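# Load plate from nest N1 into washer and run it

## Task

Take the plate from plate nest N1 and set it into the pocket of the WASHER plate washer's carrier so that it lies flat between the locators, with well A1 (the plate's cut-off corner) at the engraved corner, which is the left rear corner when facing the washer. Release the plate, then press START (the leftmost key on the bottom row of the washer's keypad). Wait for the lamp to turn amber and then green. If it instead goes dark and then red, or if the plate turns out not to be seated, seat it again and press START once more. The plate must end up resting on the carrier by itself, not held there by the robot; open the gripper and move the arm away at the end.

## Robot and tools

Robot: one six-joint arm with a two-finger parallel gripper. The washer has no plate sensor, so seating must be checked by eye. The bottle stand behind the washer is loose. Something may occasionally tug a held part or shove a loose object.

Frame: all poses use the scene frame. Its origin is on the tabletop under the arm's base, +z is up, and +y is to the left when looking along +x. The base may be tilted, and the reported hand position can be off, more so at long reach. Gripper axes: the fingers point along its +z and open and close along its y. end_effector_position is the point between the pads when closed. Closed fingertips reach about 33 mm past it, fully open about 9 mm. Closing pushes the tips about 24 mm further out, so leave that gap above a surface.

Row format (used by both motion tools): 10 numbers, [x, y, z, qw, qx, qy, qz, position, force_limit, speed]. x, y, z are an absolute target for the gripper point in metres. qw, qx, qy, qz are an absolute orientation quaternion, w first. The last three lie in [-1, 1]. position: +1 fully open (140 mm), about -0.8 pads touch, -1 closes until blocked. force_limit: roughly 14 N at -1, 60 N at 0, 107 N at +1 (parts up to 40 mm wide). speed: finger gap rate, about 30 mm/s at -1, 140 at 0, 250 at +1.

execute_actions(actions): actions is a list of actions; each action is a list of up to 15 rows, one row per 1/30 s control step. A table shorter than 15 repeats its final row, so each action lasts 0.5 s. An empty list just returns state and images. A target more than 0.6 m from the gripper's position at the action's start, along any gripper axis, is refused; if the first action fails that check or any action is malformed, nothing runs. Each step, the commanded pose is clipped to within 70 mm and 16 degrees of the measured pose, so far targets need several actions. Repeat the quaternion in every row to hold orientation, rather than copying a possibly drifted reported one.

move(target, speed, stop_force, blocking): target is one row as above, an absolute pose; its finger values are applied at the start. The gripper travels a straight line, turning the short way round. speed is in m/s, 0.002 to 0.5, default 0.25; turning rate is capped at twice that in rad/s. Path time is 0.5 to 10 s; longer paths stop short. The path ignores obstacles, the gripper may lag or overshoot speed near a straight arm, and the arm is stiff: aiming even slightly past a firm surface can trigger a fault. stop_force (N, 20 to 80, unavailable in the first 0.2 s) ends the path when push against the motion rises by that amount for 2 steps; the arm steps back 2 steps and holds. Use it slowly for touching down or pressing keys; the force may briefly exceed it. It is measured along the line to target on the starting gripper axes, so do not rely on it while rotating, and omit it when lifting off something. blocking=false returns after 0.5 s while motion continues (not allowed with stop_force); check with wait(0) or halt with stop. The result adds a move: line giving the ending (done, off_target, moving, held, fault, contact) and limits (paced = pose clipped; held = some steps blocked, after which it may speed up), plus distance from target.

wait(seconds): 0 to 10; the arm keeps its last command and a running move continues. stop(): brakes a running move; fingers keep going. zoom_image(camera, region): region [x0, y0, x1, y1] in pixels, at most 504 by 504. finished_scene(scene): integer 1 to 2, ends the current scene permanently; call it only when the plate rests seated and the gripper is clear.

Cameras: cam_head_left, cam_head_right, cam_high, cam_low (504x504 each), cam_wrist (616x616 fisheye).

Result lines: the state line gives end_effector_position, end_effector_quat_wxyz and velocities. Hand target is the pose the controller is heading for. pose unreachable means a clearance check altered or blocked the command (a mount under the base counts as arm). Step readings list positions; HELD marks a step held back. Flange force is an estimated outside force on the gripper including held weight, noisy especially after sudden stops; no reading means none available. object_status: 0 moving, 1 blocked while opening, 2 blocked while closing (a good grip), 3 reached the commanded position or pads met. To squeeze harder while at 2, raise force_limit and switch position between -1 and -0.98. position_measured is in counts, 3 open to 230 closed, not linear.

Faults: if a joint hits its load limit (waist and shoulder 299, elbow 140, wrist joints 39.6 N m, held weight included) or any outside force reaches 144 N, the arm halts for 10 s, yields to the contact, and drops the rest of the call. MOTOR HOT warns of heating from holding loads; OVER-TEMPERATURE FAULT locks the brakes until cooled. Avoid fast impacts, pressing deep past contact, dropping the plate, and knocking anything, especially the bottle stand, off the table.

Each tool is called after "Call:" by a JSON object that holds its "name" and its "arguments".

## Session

Call:
{"name": "execute_actions", "arguments": {"actions": []}}

Scene clock: 0.00 s.
end_effector_position=(+0.3168, -0.0660, +0.2657) position_measured=3 object_status=3 end_effector_quat_wxyz=(-0.486, +0.753, +0.443, -0.032) end_effector_velocity=(-0.000, -0.001, -0.000) end_effector_angular_velocity=(-0.001, -0.000, -0.000)
Joint positions: [-0.598  0.187  2.027  0.314  1.903 -0.169]
Joint velocities: [-0.001  0.    -0.    -0.001 -0.001 -0.   ]
Flange force (N, the push that the arm receives, along the gripper's own x y z axes): no reading
Hand target: +0.317, -0.066, +0.266; -0.486, +0.753, +0.443, -0.032

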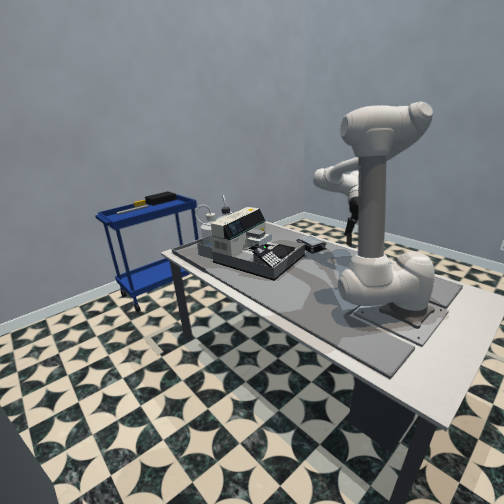

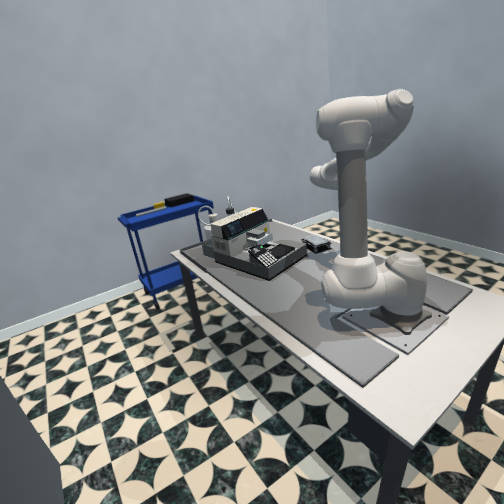

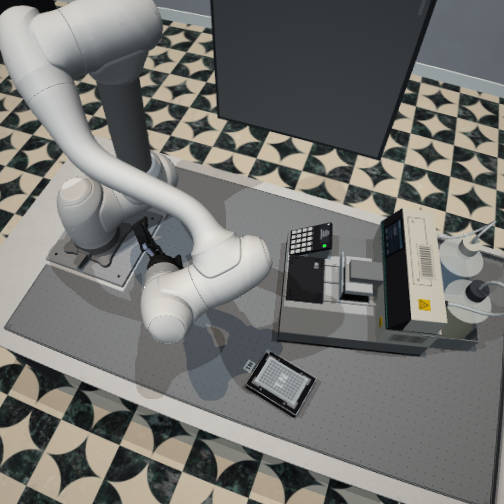

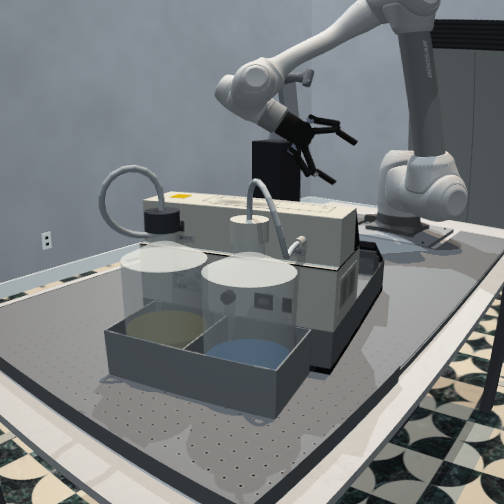

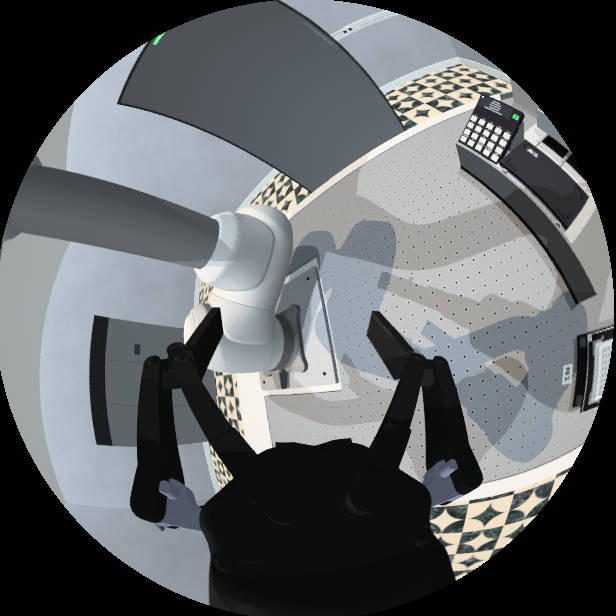

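Call:
{"name": "move", "arguments": {"target": [0.70,-0.23,0.25,0,0.993,-0.118,0,0.5,0,0], "speed": 0.3}}

Call:
{"name": "zoom_image", "arguments": {"camera": "cam_wrist", "region": [200, 170, 400, 370]}}

Scene clock: 3.33 s.
end_effector_position=(+0.6995, -0.2302, +0.2502) position_measured=66 object_status=3 end_effector_quat_wxyz=(-0.000, +0.993, -0.118, +0.000) end_effector_velocity=(-0.000, -0.000, +0.000) end_effector_angular_velocity=(-0.001, +0.002, -0.000)
Joint positions: [-0.34   0.337  1.543 -0.001  1.265  1.444]
Joint velocities: [ 0.     0.    -0.    -0.002  0.002  0.001]
Flange force (N, the push that the arm receives, along the gripper's own x y z axes): [-0.6 1.5 -3.3]
Hand target: +0.699, -0.230, +0.250; -0.000, +0.993, -0.118, +0.000
Off the commanded pose: 0.001 m, 0 deg.
move: done

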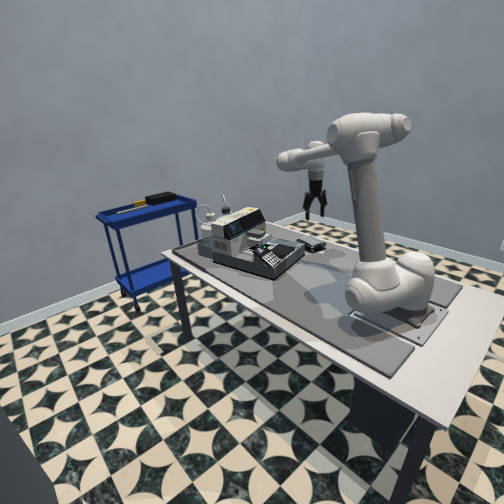

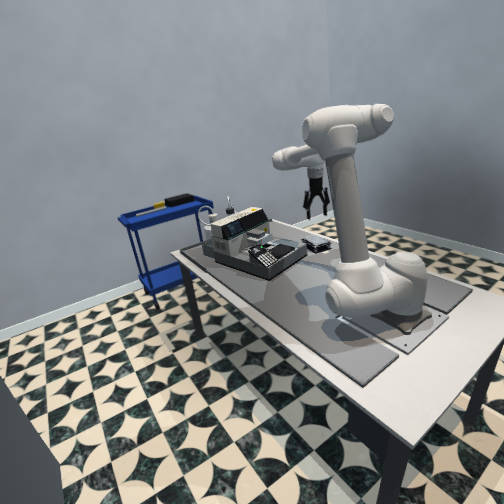

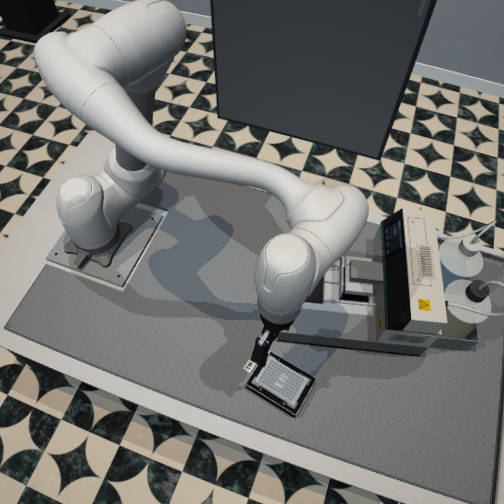

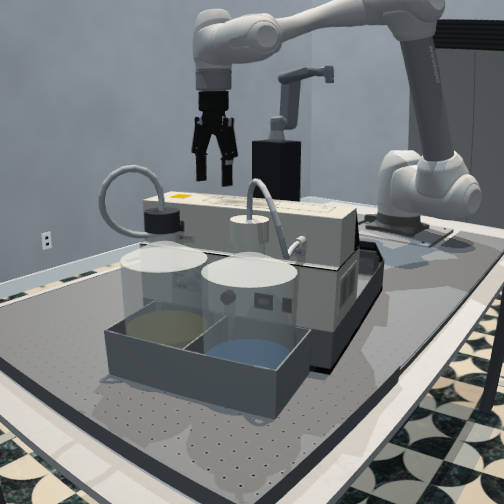

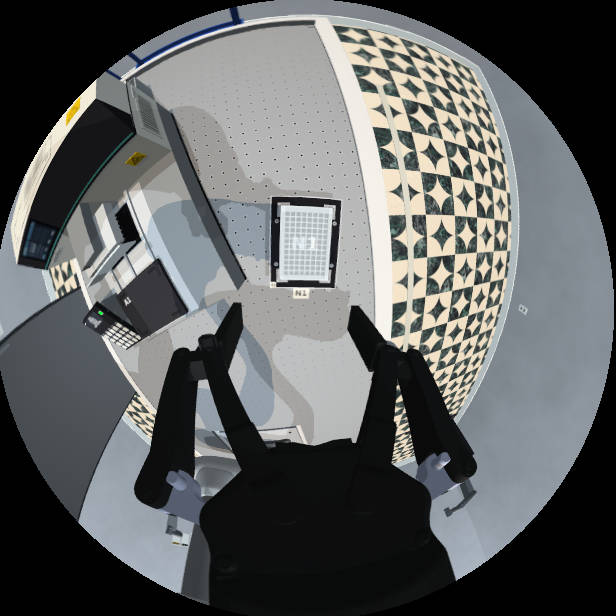

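Region (200, 170, 400, 370) of cam_wrist's 616x616 image, scaled by 2.520, with more detail than that image has.

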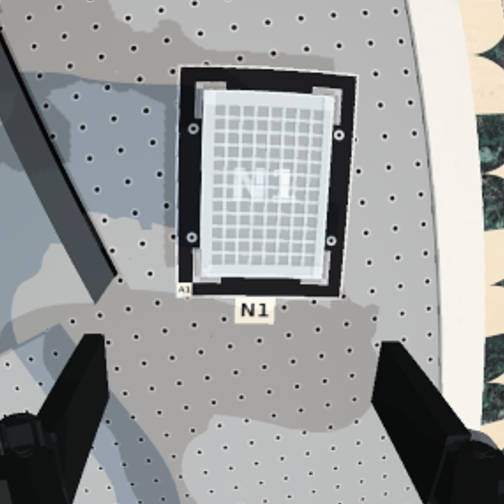

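Call:
{"name": "move", "arguments": {"target": [0.742,-0.262,0.112,0,0.9903,-0.139,0,0.5,0,0]}}

Call:
{"name": "zoom_image", "arguments": {"camera": "cam_wrist", "region": [220, 210, 380, 370]}}

Scene clock: 4.60 s.
end_effector_position=(+0.7420, -0.2622, +0.1119) position_measured=66 object_status=3 end_effector_quat_wxyz=(+0.000, +0.990, -0.139, -0.000) end_effector_velocity=(+0.002, -0.000, +0.001) end_effector_angular_velocity=(-0.001, -0.004, -0.000)
Joint positions: [-0.359  0.499  1.57  -0.002  1.075  1.469]
Joint velocities: [ 0.    -0.    -0.002  0.001 -0.002  0.   ]
Flange force (N, the push that the arm receives, along the gripper's own x y z axes): [-3.6 0.4 -4.0]
Hand target: +0.742, -0.262, +0.112; +0.000, +0.990, -0.139, -0.000
Off the commanded pose: 0.000 m, 0 deg.
move: done

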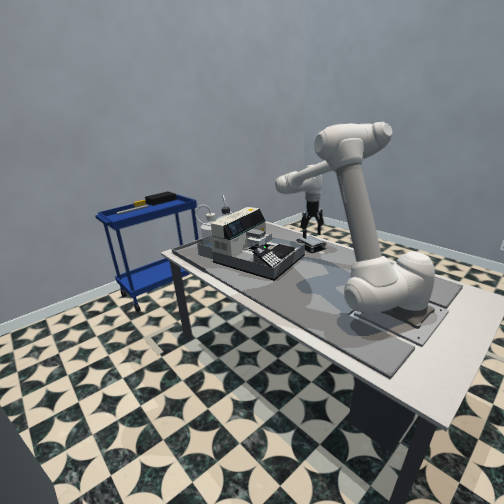

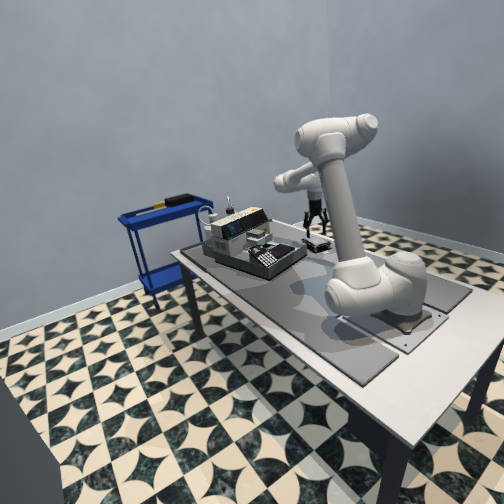

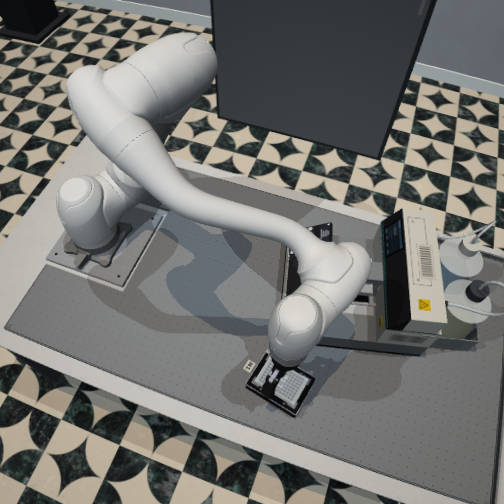

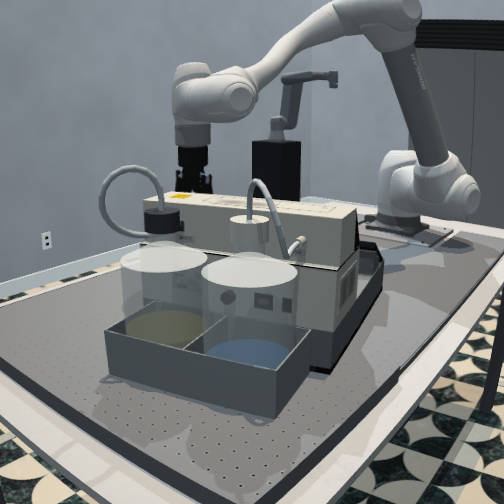

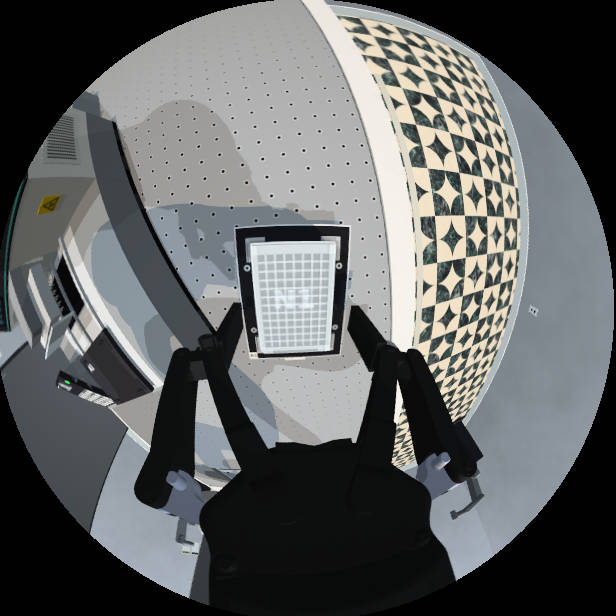

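Region (220, 210, 380, 370) of cam_wrist's 616x616 image, scaled by 3.150, with more detail than that image has.

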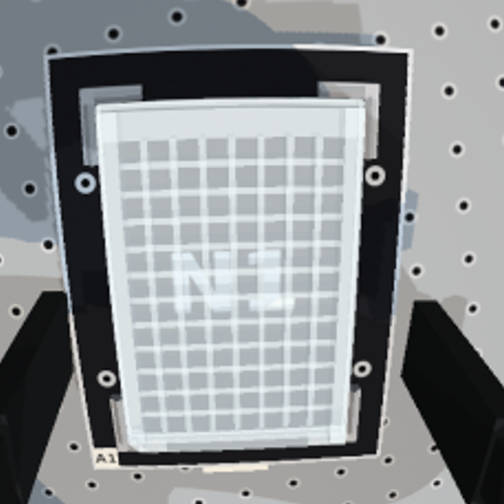

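Call:
{"name": "move", "arguments": {"target": [0.741,-0.260,0.085,0,0.992,-0.1262,0,0.38,0,0], "speed": 0.08}}

Call:
{"name": "zoom_image", "arguments": {"camera": "cam_wrist", "region": [220, 220, 380, 380]}}

Scene clock: 5.67 s.
end_effector_position=(+0.7411, -0.2600, +0.0850) position_measured=81 object_status=3 end_effector_quat_wxyz=(+0.000, +0.992, -0.126, +0.000) end_effector_velocity=(-0.000, -0.000, -0.001) end_effector_angular_velocity=(+0.001, +0.001, -0.001)
Joint positions: [-0.357  0.518  1.595 -0.002  1.032  1.445]
Joint velocities: [-0.001  0.001  0.     0.001  0.001 -0.   ]
Flange force (N, the push that the arm receives, along the gripper's own x y z axes): [-2.0 1.6 -4.5]
Hand target: +0.741, -0.260, +0.085; +0.000, +0.992, -0.126, -0.000
Off the commanded pose: 0.000 m, 0 deg.
move: done

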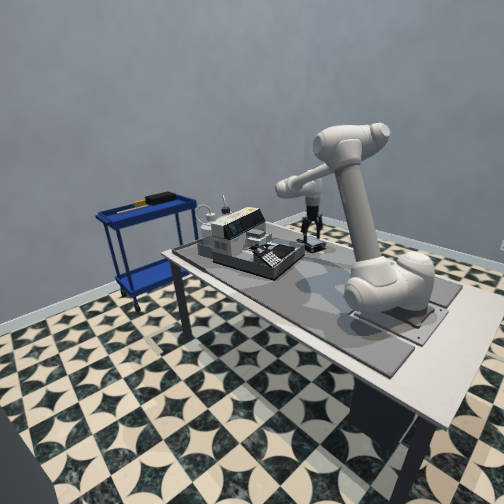

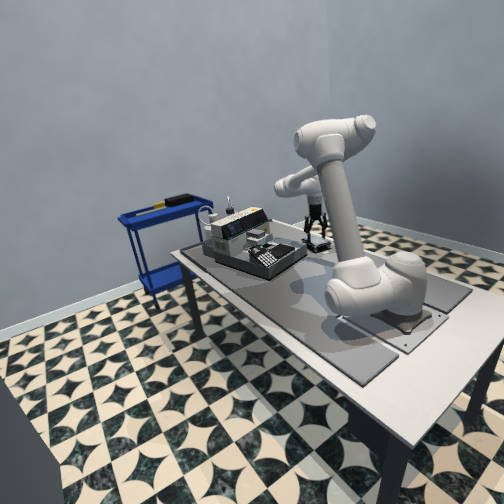

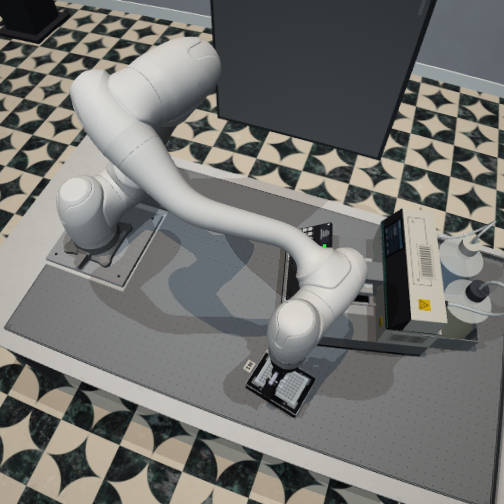

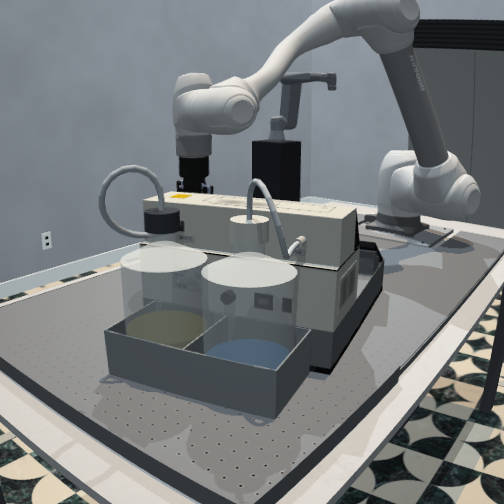

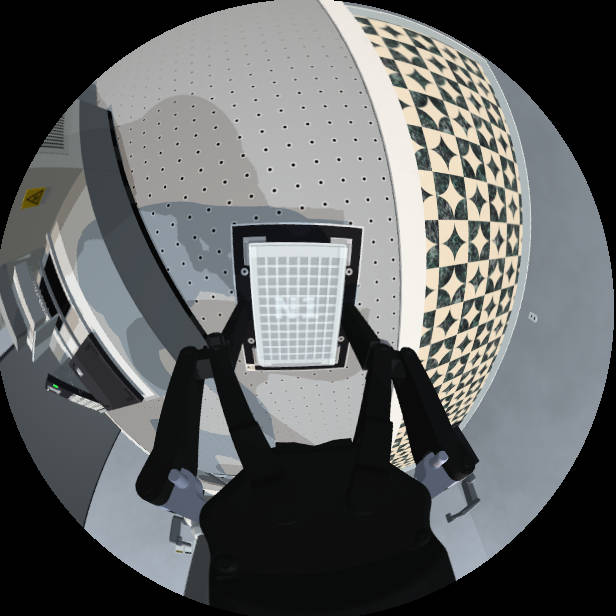

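Region (220, 220, 380, 380) of cam_wrist's 616x616 image, scaled by 3.150, with more detail than that image has.

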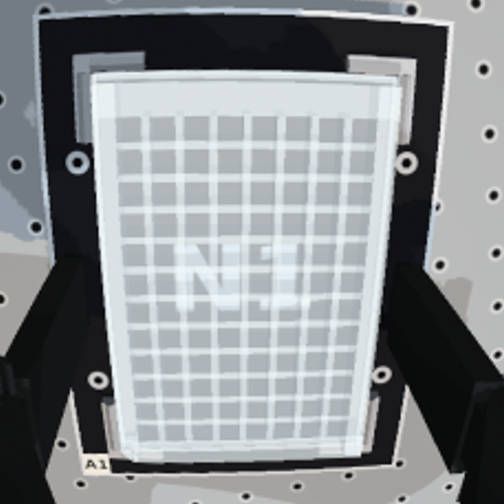

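Call:
{"name": "execute_actions", "arguments": {"actions": [[[0.741,-0.26,0.087,0,0.992,-0.1262,0,0.38,-0.2,-0.6]],[[0.741,-0.26,0.087,0,0.992,-0.1262,0,-1,-0.2,-0.6]],[[0.741,-0.26,0.087,0,0.992,-0.1262,0,-1,-0.2,-0.6]]]}}

Scene clock: 8.03 s.
end_effector_position=(+0.7411, -0.2600, +0.0871) position_measured=108 object_status=2 end_effector_quat_wxyz=(+0.000, +0.992, -0.126, +0.000) end_effector_velocity=(-0.001, -0.001, -0.001) end_effector_angular_velocity=(-0.000, +0.001, -0.001)
Joint positions: [-0.357  0.517  1.593 -0.002  1.035  1.445]
Joint velocities: [-0.001  0.     0.    -0.001  0.     0.   ]
Flange force (N, the push that the arm receives, along the gripper's own x y z axes): [-8.3 5.5 -34.6]
Flange force at the end of the 1st action (N, along the gripper's axes at the end of the call): [-0.3 1.8 -2.8]
Flange force at the end of the 2nd action (N, along the gripper's axes at the end of the call): [-8.8 6.9 -27.6]
Hand target: +0.741, -0.260, +0.087; +0.000, +0.992, -0.126, -0.000
Off the commanded pose: 0.000 m, 0 deg.
Step readings (end_effector_position; steps 1 to 15: 1st action; 16 to 30: 2nd action; 31 to 45: 3rd action):
0: (+0.7410, -0.2600, +0.0850)
1: (+0.7410, -0.2600, +0.0850)
2: (+0.7409, -0.2600, +0.0855)
4: (+0.7407, -0.2599, +0.0865)
8: (+0.7408, -0.2599, +0.0868)
15: (+0.7410, -0.2600, +0.0870)
16: (+0.7410, -0.2600, +0.0870)
17: (+0.7410, -0.2600, +0.0870)
19: (+0.7410, -0.2600, +0.0870)
23: (+0.7411, -0.2600, +0.0873)
30: (+0.7411, -0.2600, +0.0873)
31: (+0.7411, -0.2600, +0.0873)
32: (+0.7411, -0.2600, +0.0873)
34: (+0.7411, -0.2600, +0.0872)
38: (+0.7411, -0.2600, +0.0872)
45: end_effector_position above

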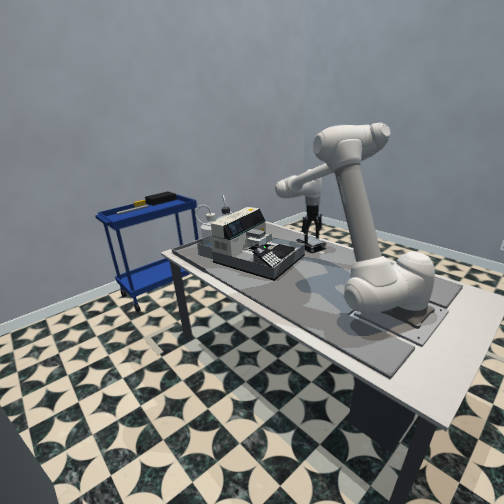

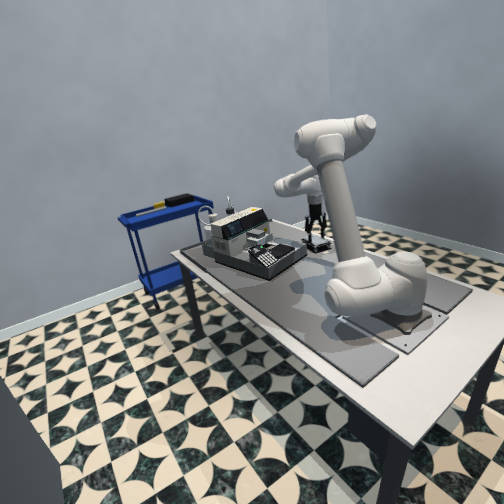

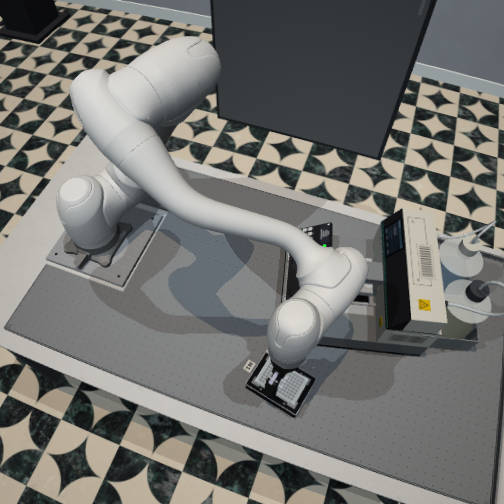

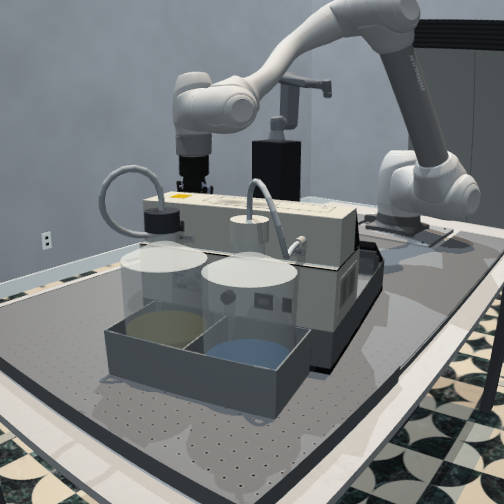

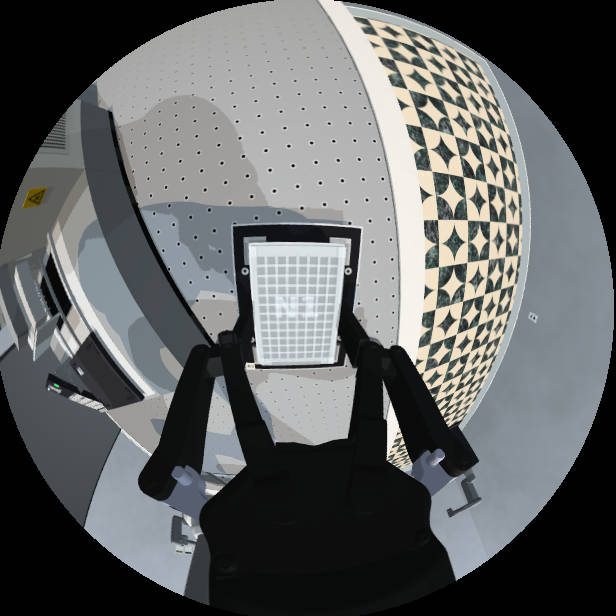

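Call:
{"name": "move", "arguments": {"target": [0.741,-0.26,0.25,0,0.992,-0.1262,0,-1,-0.2,-0.6], "speed": 0.2}}

Call:
{"name": "move", "arguments": {"target": [0.70,0.15,0.25,0,0.766,-0.643,0,-1,-0.2,-0.6], "speed": 0.3}}

Scene clock: 9.33 s.
end_effector_position=(+0.7407, -0.2598, +0.2501) position_measured=108 object_status=2 end_effector_quat_wxyz=(-0.000, +0.992, -0.126, +0.000) end_effector_velocity=(+0.001, +0.000, -0.000) end_effector_angular_velocity=(-0.001, -0.000, +0.003)
Joint positions: [-0.357  0.412  1.436 -0.002  1.297  1.444]
Joint velocities: [ 0.001  0.001 -0.001 -0.001 -0.    -0.002]
Flange force (N, the push that the arm receives, along the gripper's own x y z axes): [-2.2 1.6 -3.5]
Hand target: +0.741, -0.260, +0.250; -0.000, +0.992, -0.126, +0.000
Off the commanded pose: 0.000 m, 0 deg.
move: done

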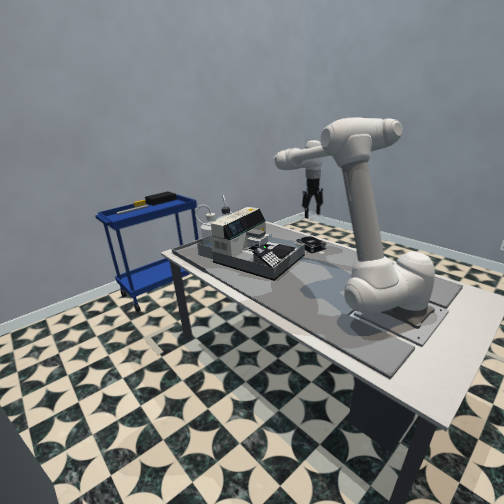

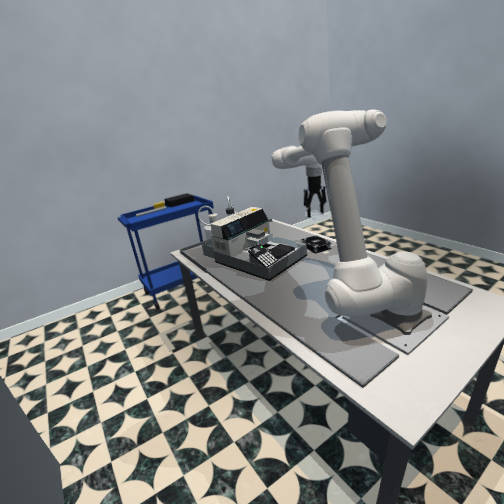

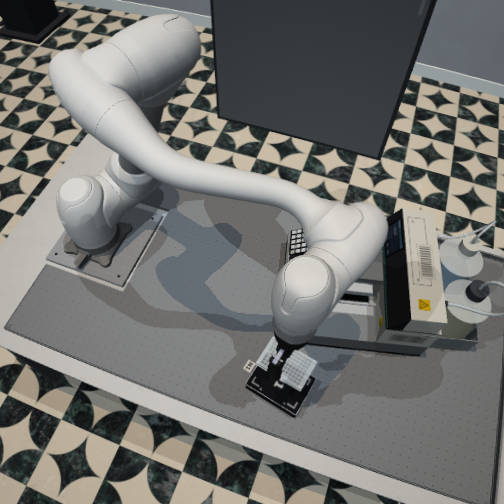

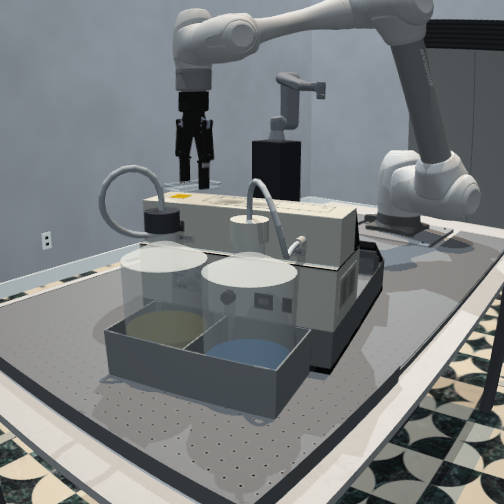

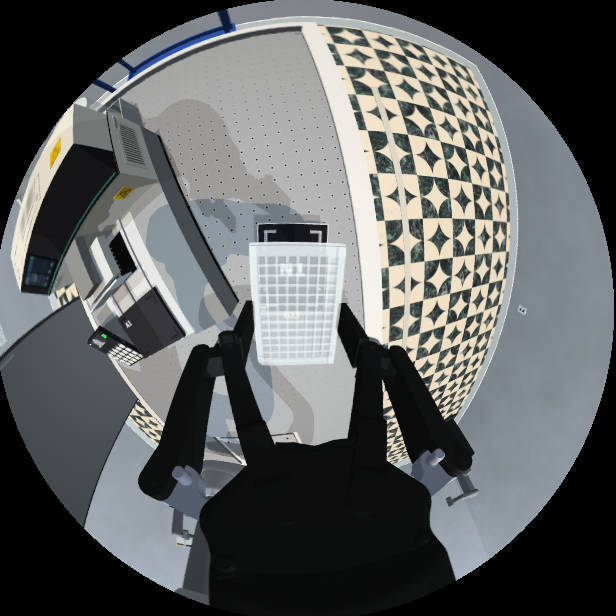

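Scene clock: 11.63 s.
end_effector_position=(+0.7003, +0.1501, +0.2499) position_measured=108 object_status=2 end_effector_quat_wxyz=(+0.000, +0.766, -0.643, -0.000) end_effector_velocity=(+0.000, +0.000, -0.000) end_effector_angular_velocity=(-0.000, -0.000, -0.001)
Joint positions: [0.186 0.307 1.585 0.    1.255 3.13 ]
Joint velocities: [ 0.     0.001 -0.    -0.001 -0.001  0.001]
Flange force (N, the push that the arm receives, along the gripper's own x y z axes): [3.0 0.2 -3.3]
Hand target: +0.700, +0.150, +0.250; +0.000, +0.766, -0.643, -0.000
Off the commanded pose: 0.000 m, 0 deg.
move: done

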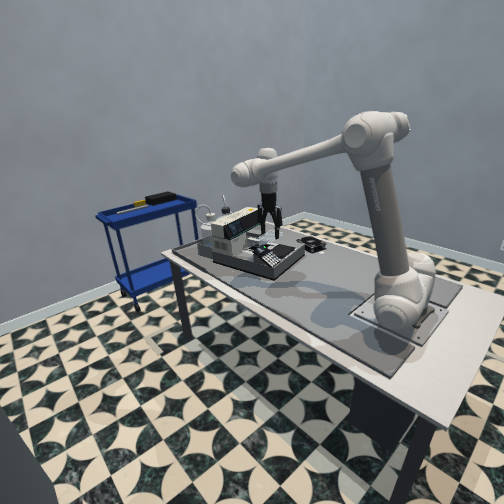

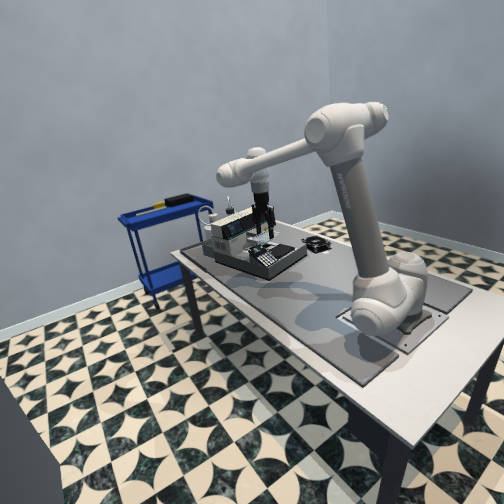

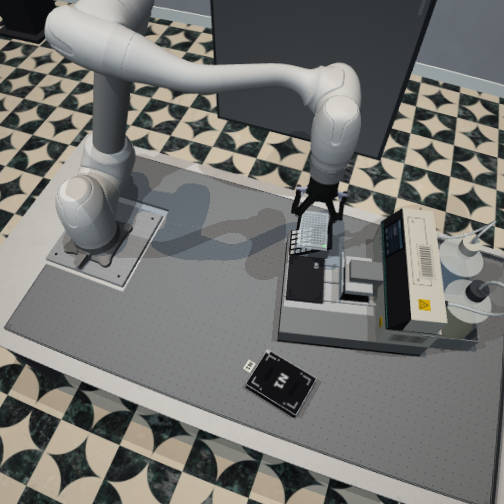

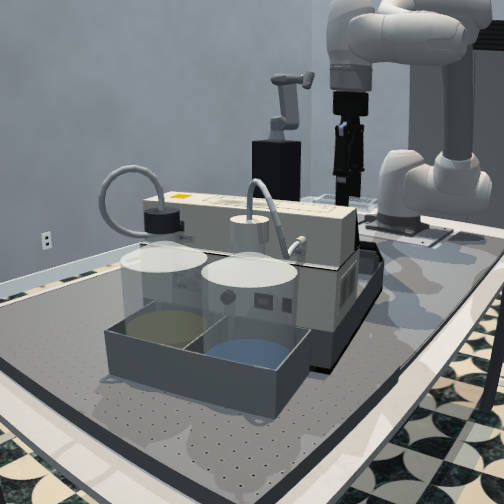

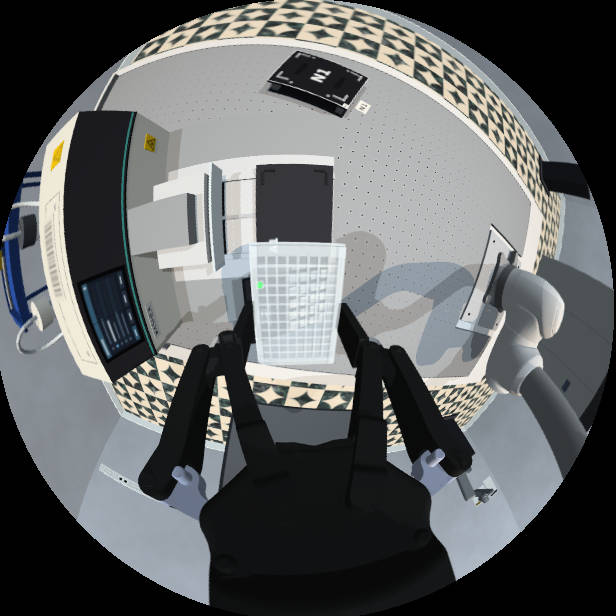

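Call:
{"name": "move", "arguments": {"target": [0.719,0.044,0.175,0,0.766,-0.643,0,-1,-0.2,-0.6], "speed": 0.15}}

Call:
{"name": "zoom_image", "arguments": {"camera": "cam_wrist", "region": [210,200,390,380]}}

Scene clock: 13.10 s.
end_effector_position=(+0.7190, +0.0439, +0.1750) position_measured=108 object_status=2 end_effector_quat_wxyz=(+0.000, +0.766, -0.643, +0.000) end_effector_velocity=(-0.000, -0.000, +0.000) end_effector_angular_velocity=(-0.001, +0.001, -0.000)
Joint positions: [ 0.037  0.357  1.659 -0.001  1.129  2.982]
Joint velocities: [-0.    -0.    -0.    -0.001  0.001  0.   ]
Flange force (N, the push that the arm receives, along the gripper's own x y z axes): [0.8 -0.2 -4.3]
Hand target: +0.719, +0.044, +0.175; -0.000, +0.766, -0.643, +0.000
Off the commanded pose: 0.000 m, 0 deg.
move: done

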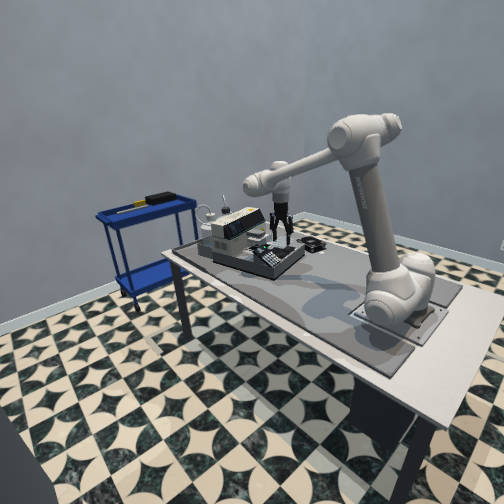

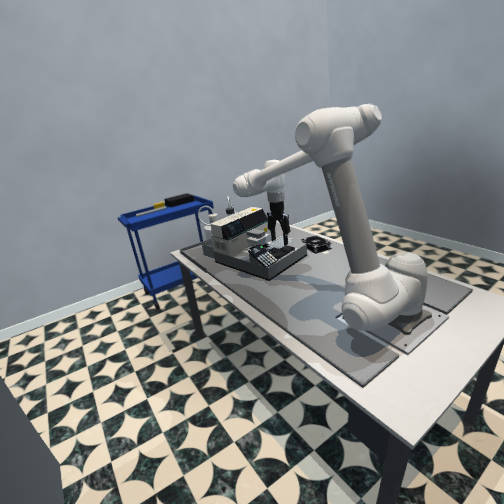

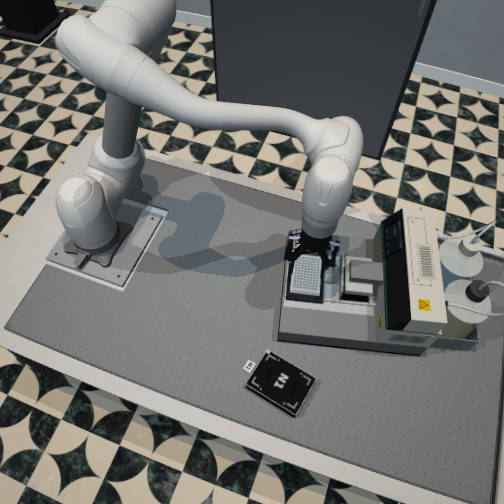

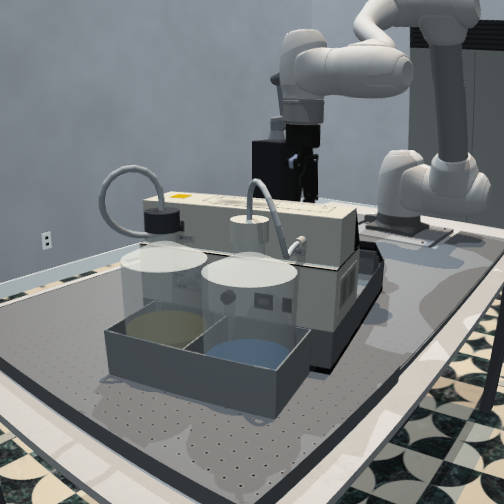

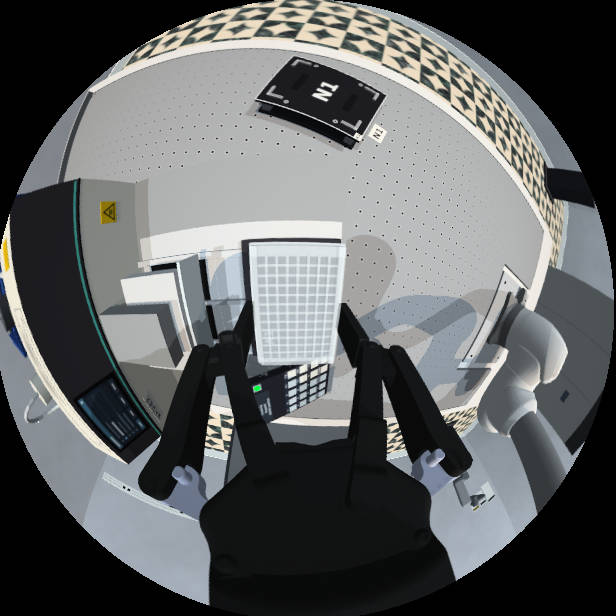

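Region (210, 200, 390, 380) of cam_wrist's 616x616 image, scaled by 2.800, with more detail than that image has.

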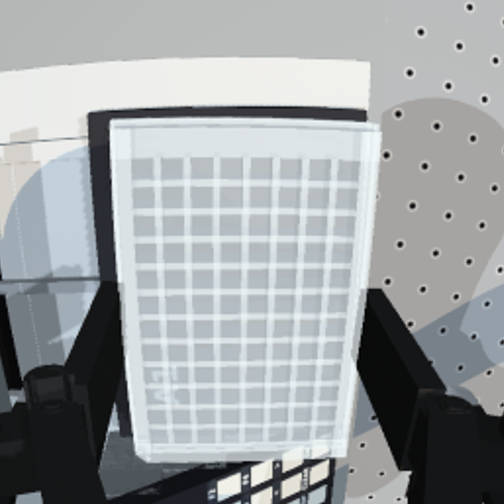

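Call:
{"name": "move", "arguments": {"target": [0.7228,0.0407,0.148,0,0.776,-0.6307,0,-1,-0.2,-0.6], "speed": 0.06}}

Call:
{"name": "zoom_image", "arguments": {"camera": "cam_wrist", "region": [210,200,390,380]}}

Scene clock: 14.10 s.
end_effector_position=(+0.7229, +0.0407, +0.1480) position_measured=108 object_status=2 end_effector_quat_wxyz=(+0.000, +0.776, -0.631, +0.000) end_effector_velocity=(+0.000, +0.000, +0.000) end_effector_angular_velocity=(-0.000, -0.001, +0.000)
Joint positions: [ 0.032  0.382  1.677 -0.001  1.086  2.945]
Joint velocities: [ 0. -0. -0. -0. -0.  0.]
Flange force (N, the push that the arm receives, along the gripper's own x y z axes): [0.0 0.9 -3.8]
Hand target: +0.723, +0.041, +0.148; +0.000, +0.776, -0.631, +0.000
Off the commanded pose: 0.000 m, 0 deg.
move: done

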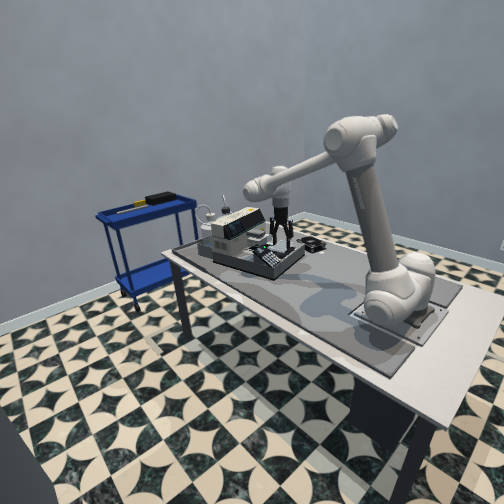

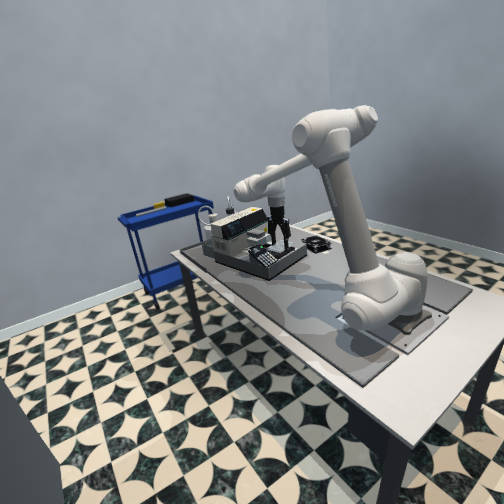

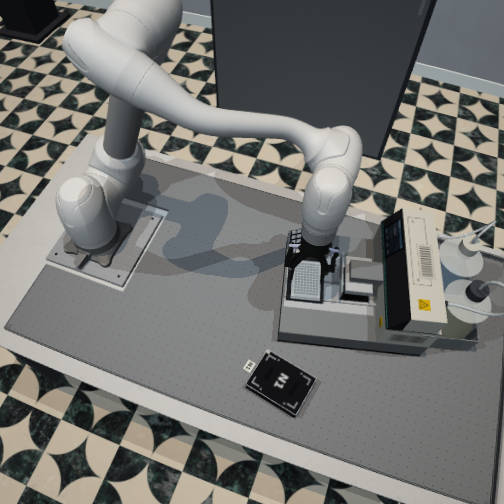

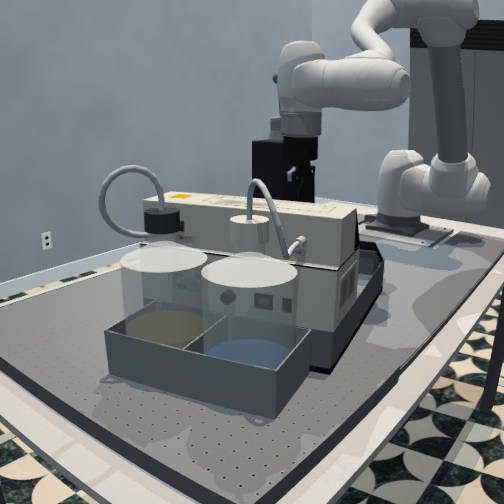

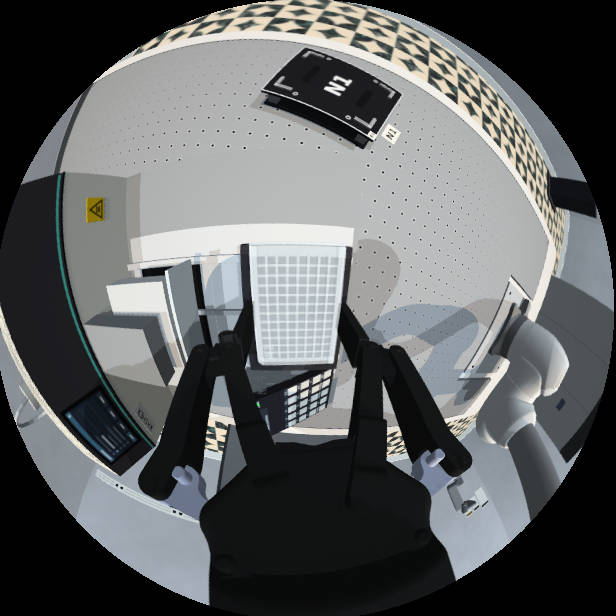

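Region (210, 200, 390, 380) of cam_wrist's 616x616 image, scaled by 2.800, with more detail than that image has.

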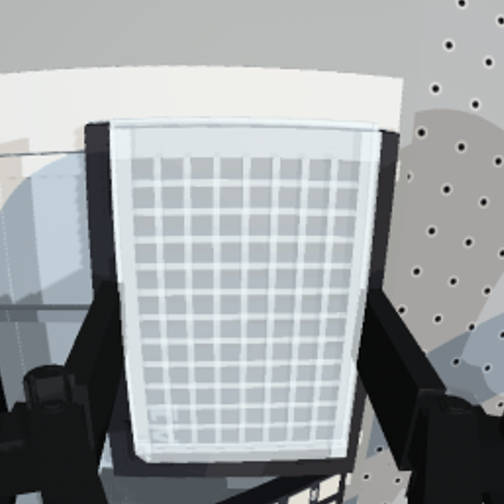

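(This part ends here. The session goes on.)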